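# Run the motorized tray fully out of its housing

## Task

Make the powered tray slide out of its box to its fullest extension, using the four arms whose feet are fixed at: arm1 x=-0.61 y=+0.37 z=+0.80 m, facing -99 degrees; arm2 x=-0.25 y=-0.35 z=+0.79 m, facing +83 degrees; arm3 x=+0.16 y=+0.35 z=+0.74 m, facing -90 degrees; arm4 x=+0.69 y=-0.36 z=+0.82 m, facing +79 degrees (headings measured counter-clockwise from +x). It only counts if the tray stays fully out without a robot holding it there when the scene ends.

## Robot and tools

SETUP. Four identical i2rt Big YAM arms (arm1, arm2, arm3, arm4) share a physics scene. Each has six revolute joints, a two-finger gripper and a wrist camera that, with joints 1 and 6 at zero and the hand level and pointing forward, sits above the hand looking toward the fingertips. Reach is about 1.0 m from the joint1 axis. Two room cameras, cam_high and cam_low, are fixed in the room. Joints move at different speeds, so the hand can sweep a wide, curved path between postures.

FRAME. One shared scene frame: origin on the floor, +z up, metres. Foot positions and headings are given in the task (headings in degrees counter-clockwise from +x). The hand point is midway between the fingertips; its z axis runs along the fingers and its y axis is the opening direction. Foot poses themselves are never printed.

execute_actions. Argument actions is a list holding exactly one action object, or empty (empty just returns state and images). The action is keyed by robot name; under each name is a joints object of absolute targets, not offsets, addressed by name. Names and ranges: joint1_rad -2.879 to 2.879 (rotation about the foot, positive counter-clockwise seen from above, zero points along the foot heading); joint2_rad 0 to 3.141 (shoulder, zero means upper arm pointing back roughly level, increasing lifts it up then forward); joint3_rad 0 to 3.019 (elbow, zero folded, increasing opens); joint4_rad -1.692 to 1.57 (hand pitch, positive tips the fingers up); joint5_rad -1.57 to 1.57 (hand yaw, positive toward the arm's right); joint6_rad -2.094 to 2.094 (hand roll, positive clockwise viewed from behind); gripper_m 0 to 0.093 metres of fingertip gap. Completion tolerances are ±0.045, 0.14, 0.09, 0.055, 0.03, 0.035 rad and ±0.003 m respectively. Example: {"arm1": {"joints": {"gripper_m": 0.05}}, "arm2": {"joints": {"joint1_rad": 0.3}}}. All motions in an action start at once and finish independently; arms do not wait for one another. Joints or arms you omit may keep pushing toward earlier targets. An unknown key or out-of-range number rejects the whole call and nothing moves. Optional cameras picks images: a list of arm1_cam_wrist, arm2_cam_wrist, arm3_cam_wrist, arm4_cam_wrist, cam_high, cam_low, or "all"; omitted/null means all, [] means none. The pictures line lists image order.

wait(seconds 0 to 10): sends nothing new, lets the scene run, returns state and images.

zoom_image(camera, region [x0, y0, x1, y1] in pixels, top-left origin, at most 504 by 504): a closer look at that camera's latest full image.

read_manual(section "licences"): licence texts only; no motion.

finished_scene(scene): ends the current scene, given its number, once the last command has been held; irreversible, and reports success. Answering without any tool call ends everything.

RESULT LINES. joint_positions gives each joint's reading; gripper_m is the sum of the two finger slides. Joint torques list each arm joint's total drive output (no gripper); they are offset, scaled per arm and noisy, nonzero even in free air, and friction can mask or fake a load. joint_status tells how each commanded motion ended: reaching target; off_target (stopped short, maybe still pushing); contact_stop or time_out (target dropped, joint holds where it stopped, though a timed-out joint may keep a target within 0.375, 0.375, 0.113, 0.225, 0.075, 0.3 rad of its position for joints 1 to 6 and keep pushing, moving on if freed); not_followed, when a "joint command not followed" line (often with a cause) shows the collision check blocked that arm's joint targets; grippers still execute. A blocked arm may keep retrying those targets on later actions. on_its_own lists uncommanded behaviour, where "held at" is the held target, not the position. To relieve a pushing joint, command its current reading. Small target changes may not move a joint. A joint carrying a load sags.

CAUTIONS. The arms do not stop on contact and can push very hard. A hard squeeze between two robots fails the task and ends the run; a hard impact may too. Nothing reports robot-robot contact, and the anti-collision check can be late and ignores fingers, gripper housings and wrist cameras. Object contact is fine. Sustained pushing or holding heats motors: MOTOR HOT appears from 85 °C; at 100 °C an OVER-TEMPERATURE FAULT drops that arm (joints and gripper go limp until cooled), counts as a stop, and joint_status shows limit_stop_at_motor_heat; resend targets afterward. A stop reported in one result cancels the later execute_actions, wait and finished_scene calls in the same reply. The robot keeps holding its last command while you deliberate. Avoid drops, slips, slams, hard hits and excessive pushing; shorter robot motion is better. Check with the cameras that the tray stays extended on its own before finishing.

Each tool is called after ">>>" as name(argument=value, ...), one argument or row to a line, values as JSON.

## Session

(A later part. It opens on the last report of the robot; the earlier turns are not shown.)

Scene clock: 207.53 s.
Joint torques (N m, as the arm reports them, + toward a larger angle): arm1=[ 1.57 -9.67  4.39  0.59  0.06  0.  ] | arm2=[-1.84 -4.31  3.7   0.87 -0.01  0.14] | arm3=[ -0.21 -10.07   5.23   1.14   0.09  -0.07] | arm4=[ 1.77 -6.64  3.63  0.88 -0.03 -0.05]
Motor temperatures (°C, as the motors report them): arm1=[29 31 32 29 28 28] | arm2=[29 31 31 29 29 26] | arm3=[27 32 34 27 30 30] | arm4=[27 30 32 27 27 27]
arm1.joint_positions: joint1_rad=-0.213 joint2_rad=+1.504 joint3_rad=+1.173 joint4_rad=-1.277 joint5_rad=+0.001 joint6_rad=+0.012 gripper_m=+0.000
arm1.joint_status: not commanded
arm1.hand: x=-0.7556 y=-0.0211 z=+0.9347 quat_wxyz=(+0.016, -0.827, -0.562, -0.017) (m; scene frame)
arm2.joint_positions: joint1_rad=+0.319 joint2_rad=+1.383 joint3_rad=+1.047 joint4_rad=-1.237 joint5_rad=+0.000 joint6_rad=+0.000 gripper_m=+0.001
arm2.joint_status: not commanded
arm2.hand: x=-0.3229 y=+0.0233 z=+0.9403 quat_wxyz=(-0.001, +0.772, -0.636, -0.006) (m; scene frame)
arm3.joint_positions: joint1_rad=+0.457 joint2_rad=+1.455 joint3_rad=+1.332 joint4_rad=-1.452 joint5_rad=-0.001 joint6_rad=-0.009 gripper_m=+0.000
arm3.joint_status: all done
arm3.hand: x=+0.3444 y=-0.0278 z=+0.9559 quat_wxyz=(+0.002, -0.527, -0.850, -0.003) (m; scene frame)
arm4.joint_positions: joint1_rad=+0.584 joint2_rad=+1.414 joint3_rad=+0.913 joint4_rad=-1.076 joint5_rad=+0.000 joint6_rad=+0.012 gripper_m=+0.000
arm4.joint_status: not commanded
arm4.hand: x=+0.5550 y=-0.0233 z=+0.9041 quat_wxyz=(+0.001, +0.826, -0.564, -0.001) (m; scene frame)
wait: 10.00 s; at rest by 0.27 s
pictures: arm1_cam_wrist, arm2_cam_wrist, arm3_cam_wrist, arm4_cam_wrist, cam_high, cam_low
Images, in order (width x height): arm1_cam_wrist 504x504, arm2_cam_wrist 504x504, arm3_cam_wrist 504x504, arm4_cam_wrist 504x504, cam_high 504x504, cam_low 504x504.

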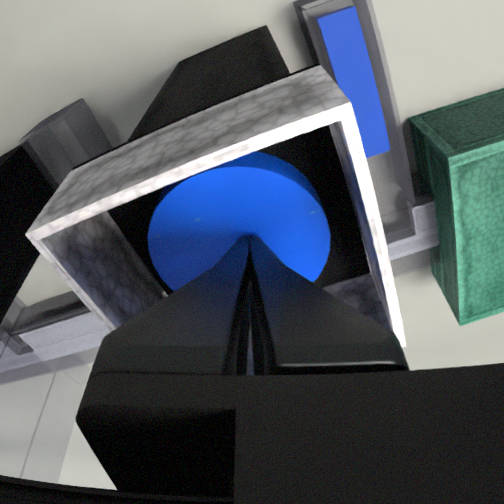

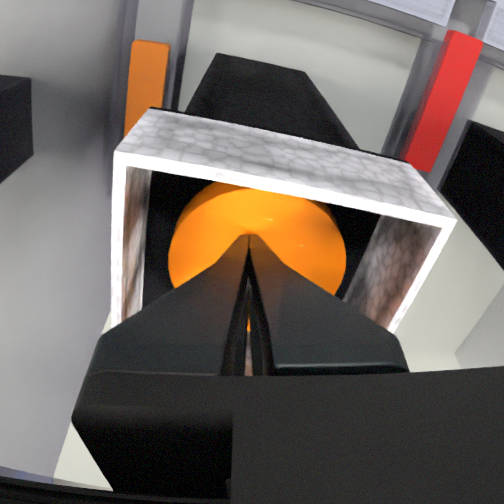

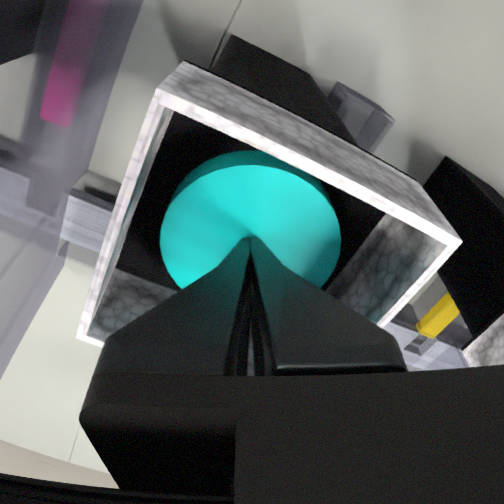

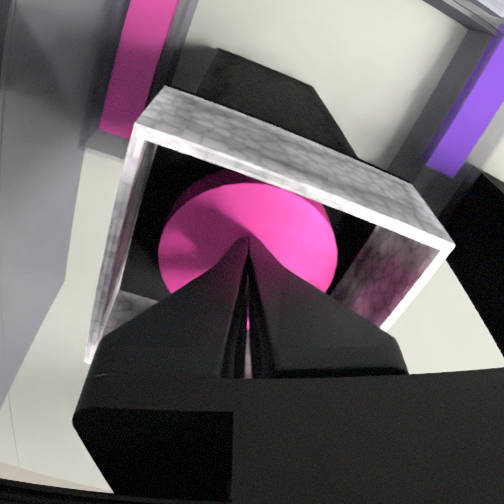

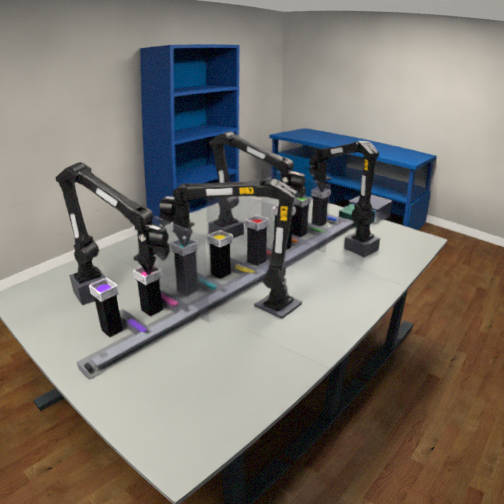

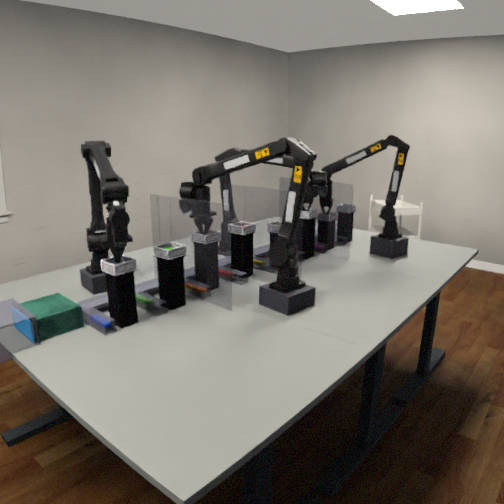

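The bar moved slightly; pins now rest on it as brakes. Switch.

>>> execute_actions(
  actions=[
    {"arm1":{"joints":{"joint2_rad":1.4,"joint3_rad":1.26,"joint4_rad":-1.41}},"arm2":{"joints":{"joint2_rad":1.35,"joint3_rad":1.2,"joint4_rad":-1.38}},"arm3":{"joints":{"joint2_rad":1.36,"joint3_rad":1.38,"joint4_rad":-1.58}},"arm4":{"joints":{"joint2_rad":1.29,"joint3_rad":1.04,"joint4_rad":-1.3}}},
  ],
  cameras=[],
)

>>> execute_actions(
  actions=[
    {"arm1":{"joints":{"joint1_rad":0.34}},"arm2":{"joints":{"joint1_rad":-0.265,"joint4_rad":-1.33}},"arm3":{"joints":{"joint1_rad":-0.08}},"arm4":{"joints":{"joint1_rad":-0.06}}},
  ],
  cameras=[],
)

>>> execute_actions(
  actions=[
    {"arm1":{"joints":{"joint2_rad":1.47,"joint3_rad":1.07,"joint4_rad":-1.25}},"arm2":{"joints":{"joint2_rad":1.47,"joint3_rad":1.06,"joint4_rad":-1.22}},"arm3":{"joints":{"joint2_rad":1.41,"joint3_rad":1.11,"joint4_rad":-1.36}},"arm4":{"joints":{"joint2_rad":1.38,"joint3_rad":0.86,"joint4_rad":-1.12}}},
  ],
  cameras=[],
)

>>> wait(
  seconds=10,
)

>>> wait(
  seconds=8,
)

Scene clock: 220.03 s.
Joint torques (N m, as the arm reports them, + toward a larger angle): arm1=[  1.65 -11.73  12.65   0.04  -0.03  -0.05] | arm2=[-1.77 -9.56 11.26  0.17 -0.01  0.15] | arm3=[  0.51 -10.95  11.21  -0.06   0.1   -0.06] | arm4=[ 1.72 -8.7  10.5   0.21 -0.02 -0.05]
Motor temperatures (°C, as the motors report them): arm1=[29 31 33 29 28 28] | arm2=[29 31 32 29 29 26] | arm3=[27 32 35 27 30 30] | arm4=[27 30 33 27 27 27]
arm1.joint_positions: joint1_rad=-0.213 joint2_rad=+1.395 joint3_rad=+1.210 joint4_rad=-1.397 joint5_rad=+0.001 joint6_rad=+0.012 gripper_m=+0.000
arm1.joint_status: all done
arm1.hand: x=-0.7478 y=-0.0019 z=+0.9911 quat_wxyz=(+0.009, -0.827, -0.562, -0.006) (m; scene frame)
arm2.joint_positions: joint1_rad=+0.319 joint2_rad=+1.358 joint3_rad=+1.153 joint4_rad=-1.373 joint5_rad=+0.000 joint6_rad=+0.000 gripper_m=+0.001
arm2.joint_status: all done
arm2.hand: x=-0.3230 y=+0.0254 z=+0.9882 quat_wxyz=(+0.001, +0.772, -0.636, -0.004) (m; scene frame)
arm3.joint_positions: joint1_rad=+0.457 joint2_rad=+1.343 joint3_rad=+1.345 joint4_rad=-1.566 joint5_rad=-0.001 joint6_rad=-0.009 gripper_m=+0.000
arm3.joint_status: all done
arm3.hand: x=+0.3281 y=+0.0055 z=+1.0039 quat_wxyz=(-0.003, -0.527, -0.850, +0.000) (m; scene frame)
arm4.joint_positions: joint1_rad=+0.584 joint2_rad=+1.276 joint3_rad=+1.010 joint4_rad=-1.290 joint5_rad=+0.000 joint6_rad=+0.012 gripper_m=+0.000
arm4.joint_status: all done
arm4.hand: x=+0.5608 y=-0.0370 z=+0.9846 quat_wxyz=(-0.005, +0.826, -0.564, -0.010) (m; scene frame)
pictures: none
No camera images: the call's "cameras" was empty. Leave "cameras" out to get every camera's image.

Scene clock: 221.27 s.
Joint torques (N m, as the arm reports them, + toward a larger angle): arm1=[  2.02 -12.12  12.76  -0.05   0.07   0.  ] | arm2=[-0.95 -9.91 11.33  0.88 -0.01  0.14] | arm3=[  1.03 -10.95  11.11  -0.08   0.09  -0.08] | arm4=[ 0.54 -8.73 10.5   0.16 -0.02 -0.05]
Motor temperatures (°C, as the motors report them): arm1=[29 31 33 29 28 28] | arm2=[29 31 33 29 29 26] | arm3=[27 32 36 27 30 30] | arm4=[27 30 34 27 27 27]
arm1.joint_positions: joint1_rad=+0.342 joint2_rad=+1.395 joint3_rad=+1.210 joint4_rad=-1.397 joint5_rad=-0.001 joint6_rad=+0.012 gripper_m=+0.000
arm1.joint_status: all done
arm1.hand: x=-0.5322 y=-0.0212 z=+0.9903 quat_wxyz=(+0.009, -0.642, -0.767, -0.007) (m; scene frame)
arm2.joint_positions: joint1_rad=-0.270 joint2_rad=+1.358 joint3_rad=+1.153 joint4_rad=-1.336 joint5_rad=+0.000 joint6_rad=+0.000 gripper_m=+0.001
arm2.joint_status: all done
arm2.hand: x=-0.0999 y=+0.0110 z=+0.9862 quat_wxyz=(-0.011, +0.554, -0.832, -0.015) (m; scene frame)
arm3.joint_positions: joint1_rad=-0.084 joint2_rad=+1.348 joint3_rad=+1.345 joint4_rad=-1.566 joint5_rad=-0.001 joint6_rad=-0.009 gripper_m=+0.000
arm3.joint_status: all done
arm3.hand: x=+0.1249 y=-0.0322 z=+1.0021 quat_wxyz=(+0.000, -0.735, -0.678, +0.000) (m; scene frame)
arm4.joint_positions: joint1_rad=-0.054 joint2_rad=+1.277 joint3_rad=+1.010 joint4_rad=-1.290 joint5_rad=+0.000 joint6_rad=+0.012 gripper_m=+0.000
arm4.joint_status: all done
arm4.hand: x=+0.7793 y=-0.0227 z=+0.9830 quat_wxyz=(-0.005, +0.608, -0.794, -0.008) (m; scene frame)
pictures: none
No camera images: the call's "cameras" was empty. Leave "cameras" out to get every camera's image.

Scene clock: 222.23 s.
Joint torques (N m, as the arm reports them, + toward a larger angle): arm1=[ 1.89 -9.51  4.9   0.73  0.09 -0.1 ] | arm2=[-0.97 -7.15  4.78  0.7  -0.01  0.14] | arm3=[ 0.98 -9.6   5.4   0.91  0.1  -0.05] | arm4=[ 0.56 -7.33  4.5   1.04 -0.02 -0.05]
Motor temperatures (°C, as the motors report them): arm1=[29 31 33 29 28 28] | arm2=[29 31 33 29 29 26] | arm3=[27 32 36 27 30 30] | arm4=[27 30 34 27 27 27]
arm1.joint_positions: joint1_rad=+0.342 joint2_rad=+1.435 joint3_rad=+1.114 joint4_rad=-1.259 joint5_rad=-0.001 joint6_rad=+0.012 gripper_m=+0.000
arm1.joint_status: all done
arm1.hand: x=-0.5317 y=-0.0236 z=+0.9394 quat_wxyz=(+0.008, -0.642, -0.767, -0.006) (m; scene frame)
arm2.joint_positions: joint1_rad=-0.269 joint2_rad=+1.435 joint3_rad=+1.101 joint4_rad=-1.223 joint5_rad=+0.000 joint6_rad=+0.000 gripper_m=+0.001
arm2.joint_status: all done
arm2.hand: x=-0.0957 y=+0.0232 z=+0.9389 quat_wxyz=(-0.005, +0.554, -0.832, -0.011) (m; scene frame)
arm3.joint_positions: joint1_rad=-0.084 joint2_rad=+1.373 joint3_rad=+1.148 joint4_rad=-1.370 joint5_rad=-0.001 joint6_rad=-0.009 gripper_m=+0.000
arm3.joint_status: all done
arm3.hand: x=+0.1255 y=-0.0255 z=+0.9182 quat_wxyz=(+0.009, -0.735, -0.678, -0.010) (m; scene frame)
arm4.joint_positions: joint1_rad=-0.054 joint2_rad=+1.344 joint3_rad=+0.903 joint4_rad=-1.129 joint5_rad=+0.000 joint6_rad=+0.012 gripper_m=+0.000
arm4.joint_status: all done
arm4.hand: x=+0.7787 y=-0.0229 z=+0.9230 quat_wxyz=(+0.001, +0.608, -0.794, -0.004) (m; scene frame)
pictures: none
No camera images: the call's "cameras" was empty. Leave "cameras" out to get every camera's image.

Scene clock: 232.23 s.
Joint torques (N m, as the arm reports them, + toward a larger angle): arm1=[ 1.74 -9.5   4.97  0.88  0.1  -0.04] | arm2=[-1.01 -7.09  4.79  0.68  0.    0.15] | arm3=[ 0.66 -9.38  5.44  0.9   0.1  -0.07] | arm4=[ 0.61 -7.36  4.51  1.07 -0.01 -0.05]
Motor temperatures (°C, as the motors report them): arm1=[29 31 33 29 28 28] | arm2=[29 31 32 29 29 26] | arm3=[27 32 35 27 30 30] | arm4=[27 30 33 27 27 27]
arm1.joint_positions: joint1_rad=+0.342 joint2_rad=+1.435 joint3_rad=+1.114 joint4_rad=-1.259 joint5_rad=-0.001 joint6_rad=+0.012 gripper_m=+0.000
arm1.joint_status: all done
arm1.hand: x=-0.5317 y=-0.0236 z=+0.9394 quat_wxyz=(+0.008, -0.642, -0.767, -0.006) (m; scene frame)
arm2.joint_positions: joint1_rad=-0.269 joint2_rad=+1.435 joint3_rad=+1.101 joint4_rad=-1.223 joint5_rad=+0.000 joint6_rad=+0.000 gripper_m=+0.001
arm2.joint_status: all done
arm2.hand: x=-0.0957 y=+0.0232 z=+0.9389 quat_wxyz=(-0.005, +0.554, -0.832, -0.011) (m; scene frame)
arm3.joint_positions: joint1_rad=-0.084 joint2_rad=+1.373 joint3_rad=+1.148 joint4_rad=-1.370 joint5_rad=-0.001 joint6_rad=-0.009 gripper_m=+0.000
arm3.joint_status: all done
arm3.hand: x=+0.1255 y=-0.0255 z=+0.9182 quat_wxyz=(+0.009, -0.735, -0.678, -0.010) (m; scene frame)
arm4.joint_positions: joint1_rad=-0.054 joint2_rad=+1.344 joint3_rad=+0.903 joint4_rad=-1.129 joint5_rad=+0.000 joint6_rad=+0.012 gripper_m=+0.000
arm4.joint_status: all done
arm4.hand: x=+0.7787 y=-0.0229 z=+0.9230 quat_wxyz=(+0.001, +0.608, -0.794, -0.004) (m; scene frame)
wait: 10.00 s; at rest by 0.27 s
pictures: arm1_cam_wrist, arm2_cam_wrist, arm3_cam_wrist, arm4_cam_wrist, cam_high, cam_low
Images, in order (width x height): arm1_cam_wrist 504x504, arm2_cam_wrist 504x504, arm3_cam_wrist 504x504, arm4_cam_wrist 504x504, cam_high 504x504, cam_low 504x504.

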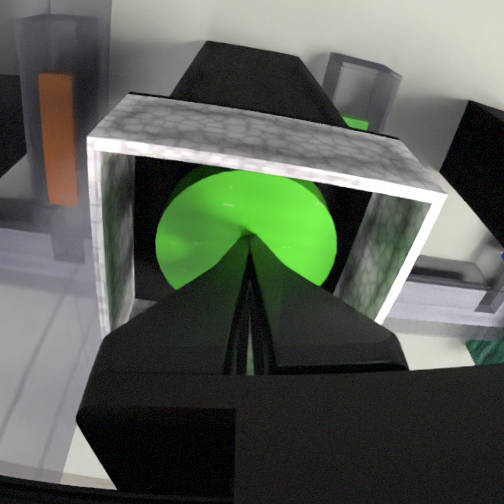

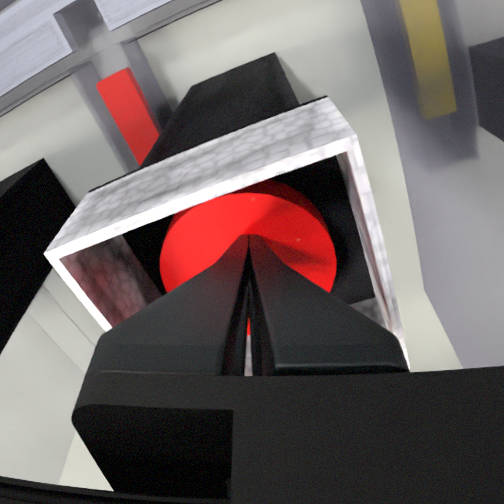

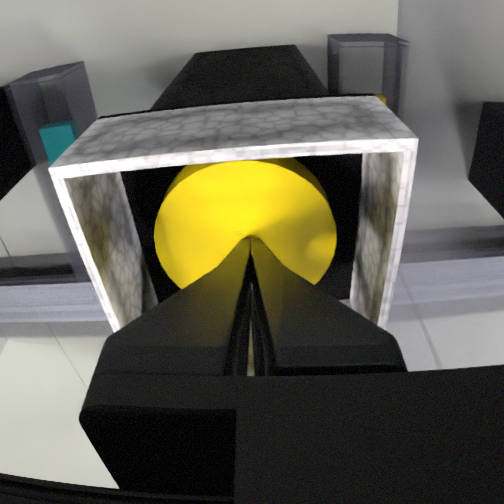

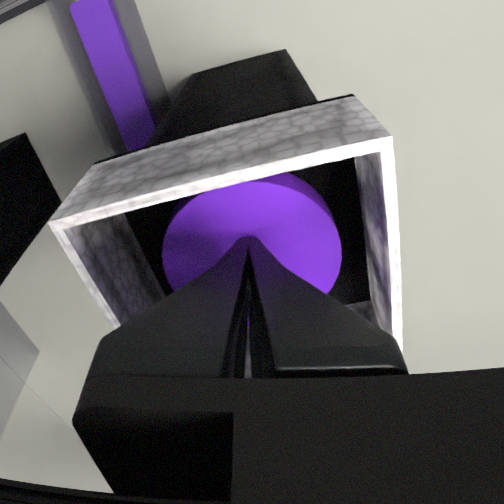

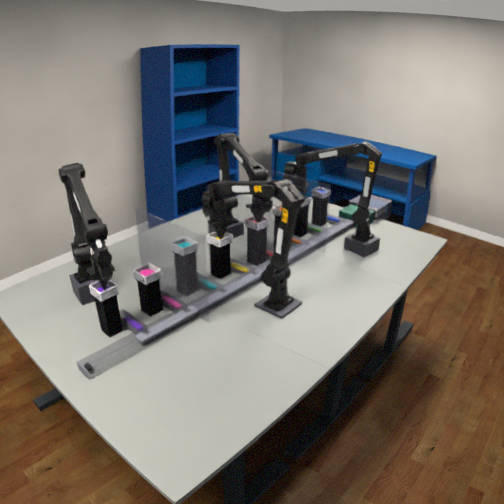

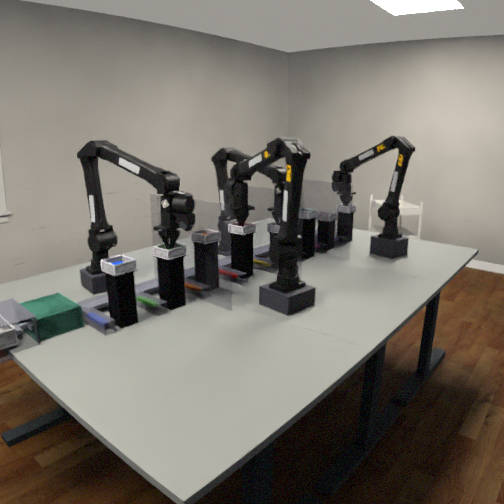

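Scene clock: 240.23 s.
Joint torques (N m, as the arm reports them, + toward a larger angle): arm1=[ 1.15 -9.81  4.94  0.74  0.1  -0.05] | arm2=[-0.91 -7.15  4.79  0.68 -0.01  0.15] | arm3=[ 0.96 -9.36  5.5   1.06  0.08 -0.05] | arm4=[ 0.52 -7.38  4.54  1.08 -0.02 -0.04]
Motor temperatures (°C, as the motors report them): arm1=[29 32 33 29 28 28] | arm2=[29 31 32 29 29 26] | arm3=[27 32 35 27 30 30] | arm4=[27 30 33 27 27 27]
arm1.joint_positions: joint1_rad=+0.342 joint2_rad=+1.435 joint3_rad=+1.114 joint4_rad=-1.259 joint5_rad=-0.001 joint6_rad=+0.012 gripper_m=+0.000
arm1.joint_status: all done
arm1.hand: x=-0.5317 y=-0.0236 z=+0.9394 quat_wxyz=(+0.008, -0.642, -0.767, -0.006) (m; scene frame)
arm2.joint_positions: joint1_rad=-0.269 joint2_rad=+1.435 joint3_rad=+1.101 joint4_rad=-1.223 joint5_rad=+0.000 joint6_rad=+0.000 gripper_m=+0.001
arm2.joint_status: all done
arm2.hand: x=-0.0957 y=+0.0232 z=+0.9389 quat_wxyz=(-0.005, +0.554, -0.832, -0.011) (m; scene frame)
arm3.joint_positions: joint1_rad=-0.084 joint2_rad=+1.373 joint3_rad=+1.148 joint4_rad=-1.370 joint5_rad=-0.001 joint6_rad=-0.009 gripper_m=+0.000
arm3.joint_status: all done
arm3.hand: x=+0.1255 y=-0.0255 z=+0.9182 quat_wxyz=(+0.009, -0.735, -0.678, -0.010) (m; scene frame)
arm4.joint_positions: joint1_rad=-0.054 joint2_rad=+1.344 joint3_rad=+0.903 joint4_rad=-1.129 joint5_rad=+0.000 joint6_rad=+0.012 gripper_m=+0.000
arm4.joint_status: all done
arm4.hand: x=+0.7787 y=-0.0229 z=+0.9230 quat_wxyz=(+0.001, +0.608, -0.794, -0.004) (m; scene frame)
wait: 8.00 s; at rest by 0.27 s
pictures: arm1_cam_wrist, arm2_cam_wrist, arm3_cam_wrist, arm4_cam_wrist, cam_high, cam_low
Images, in order (width x height): arm1_cam_wrist 504x504, arm2_cam_wrist 504x504, arm3_cam_wrist 504x504, arm4_cam_wrist 504x504, cam_high 504x504, cam_low 504x504.

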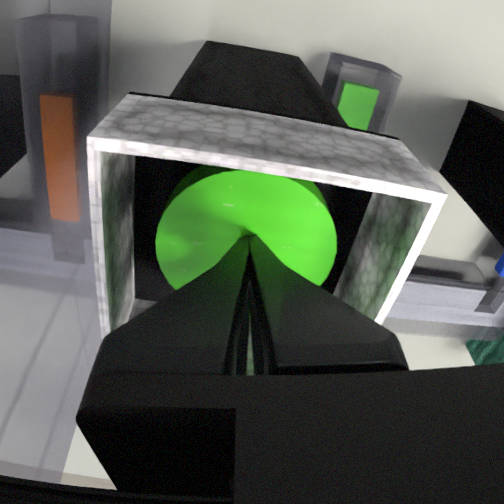

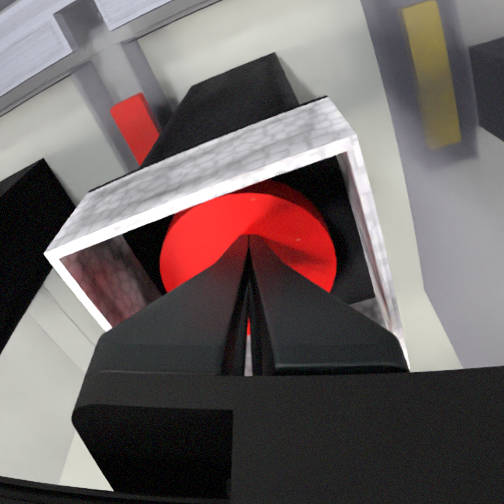

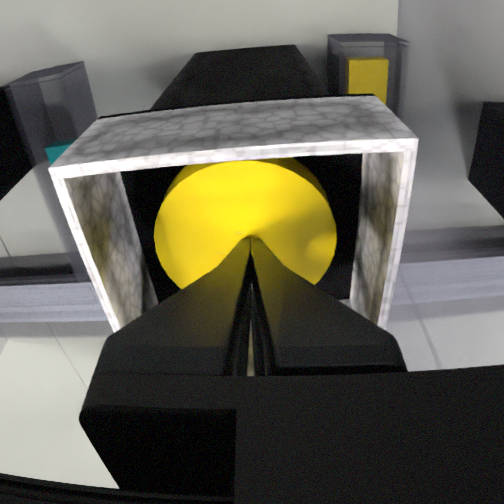

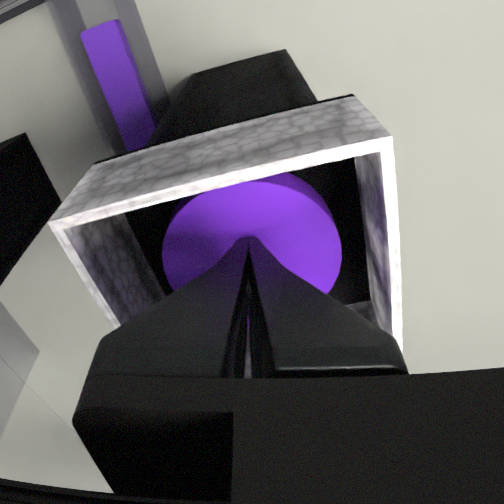

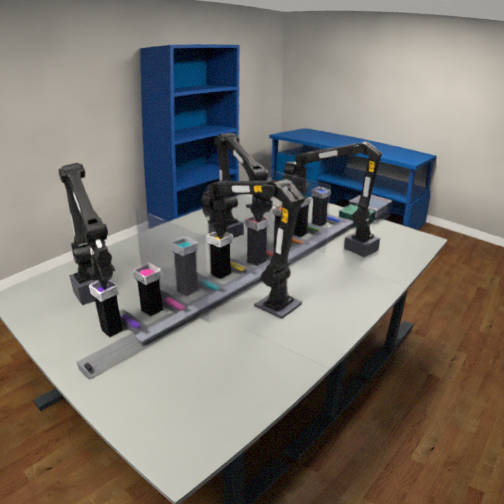

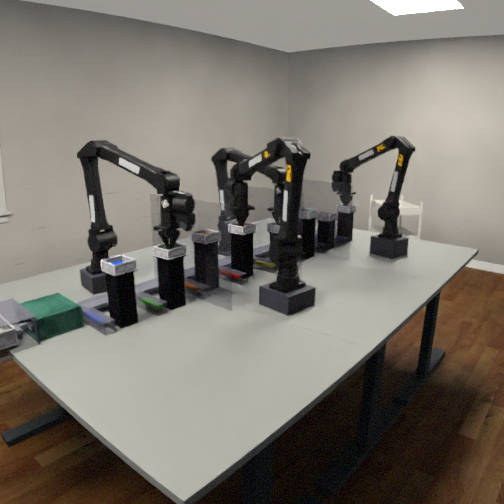

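>>> execute_actions(
  actions=[
    {"arm1":{"joints":{"joint2_rad":1.35}},"arm2":{"joints":{"joint2_rad":1.35}},"arm3":{"joints":{"joint2_rad":1.29}},"arm4":{"joints":{"joint2_rad":1.25}}},
  ],
  cameras=[],
)

>>> finished_scene(
  scene=1,
)

Scene clock: 245.53 s.
Joint torques (N m, as the arm reports them, + toward a larger angle): arm1=[  1.33 -11.37   8.23   0.74   0.02   0.02] | arm2=[-0.97 -9.15  7.17  0.59  0.    0.15] | arm3=[  0.7  -10.47   7.85   0.8    0.1   -0.06] | arm4=[ 0.47 -8.36  7.12  0.88 -0.01 -0.05]
Motor temperatures (°C, as the motors report them): arm1=[29 32 33 29 28 28] | arm2=[29 31 32 29 29 26] | arm3=[27 32 35 26 30 30] | arm4=[27 30 33 27 27 27]
arm1.joint_positions: joint1_rad=+0.342 joint2_rad=+1.349 joint3_rad=+1.079 joint4_rad=-1.253 joint5_rad=-0.001 joint6_rad=+0.012 gripper_m=+0.000
arm1.joint_status: all done
arm1.hand: x=-0.5343 y=-0.0103 z=+0.9584 quat_wxyz=(-0.014, -0.642, -0.767, +0.011) (m; scene frame)
arm2.joint_positions: joint1_rad=-0.269 joint2_rad=+1.350 joint3_rad=+1.070 joint4_rad=-1.218 joint5_rad=+0.000 joint6_rad=+0.000 gripper_m=+0.001
arm2.joint_status: all done
arm2.hand: x=-0.1001 y=+0.0119 z=+0.9589 quat_wxyz=(-0.029, +0.554, -0.832, -0.027) (m; scene frame)
arm3.joint_positions: joint1_rad=-0.084 joint2_rad=+1.279 joint3_rad=+1.116 joint4_rad=-1.365 joint5_rad=-0.001 joint6_rad=-0.009 gripper_m=+0.000
arm3.joint_status: all done
arm3.hand: x=+0.1268 y=-0.0107 z=+0.9392 quat_wxyz=(-0.014, -0.735, -0.678, +0.014) (m; scene frame)
arm4.joint_positions: joint1_rad=-0.054 joint2_rad=+1.242 joint3_rad=+0.873 joint4_rad=-1.122 joint5_rad=+0.000 joint6_rad=+0.012 gripper_m=+0.000
arm4.joint_status: all done
arm4.hand: x=+0.7767 y=-0.0313 z=+0.9452 quat_wxyz=(-0.031, +0.607, -0.794, -0.028) (m; scene frame)
pictures: none
No camera images: the call's "cameras" was empty. Leave "cameras" out to get every camera's image.

The scene is finished: the task was done.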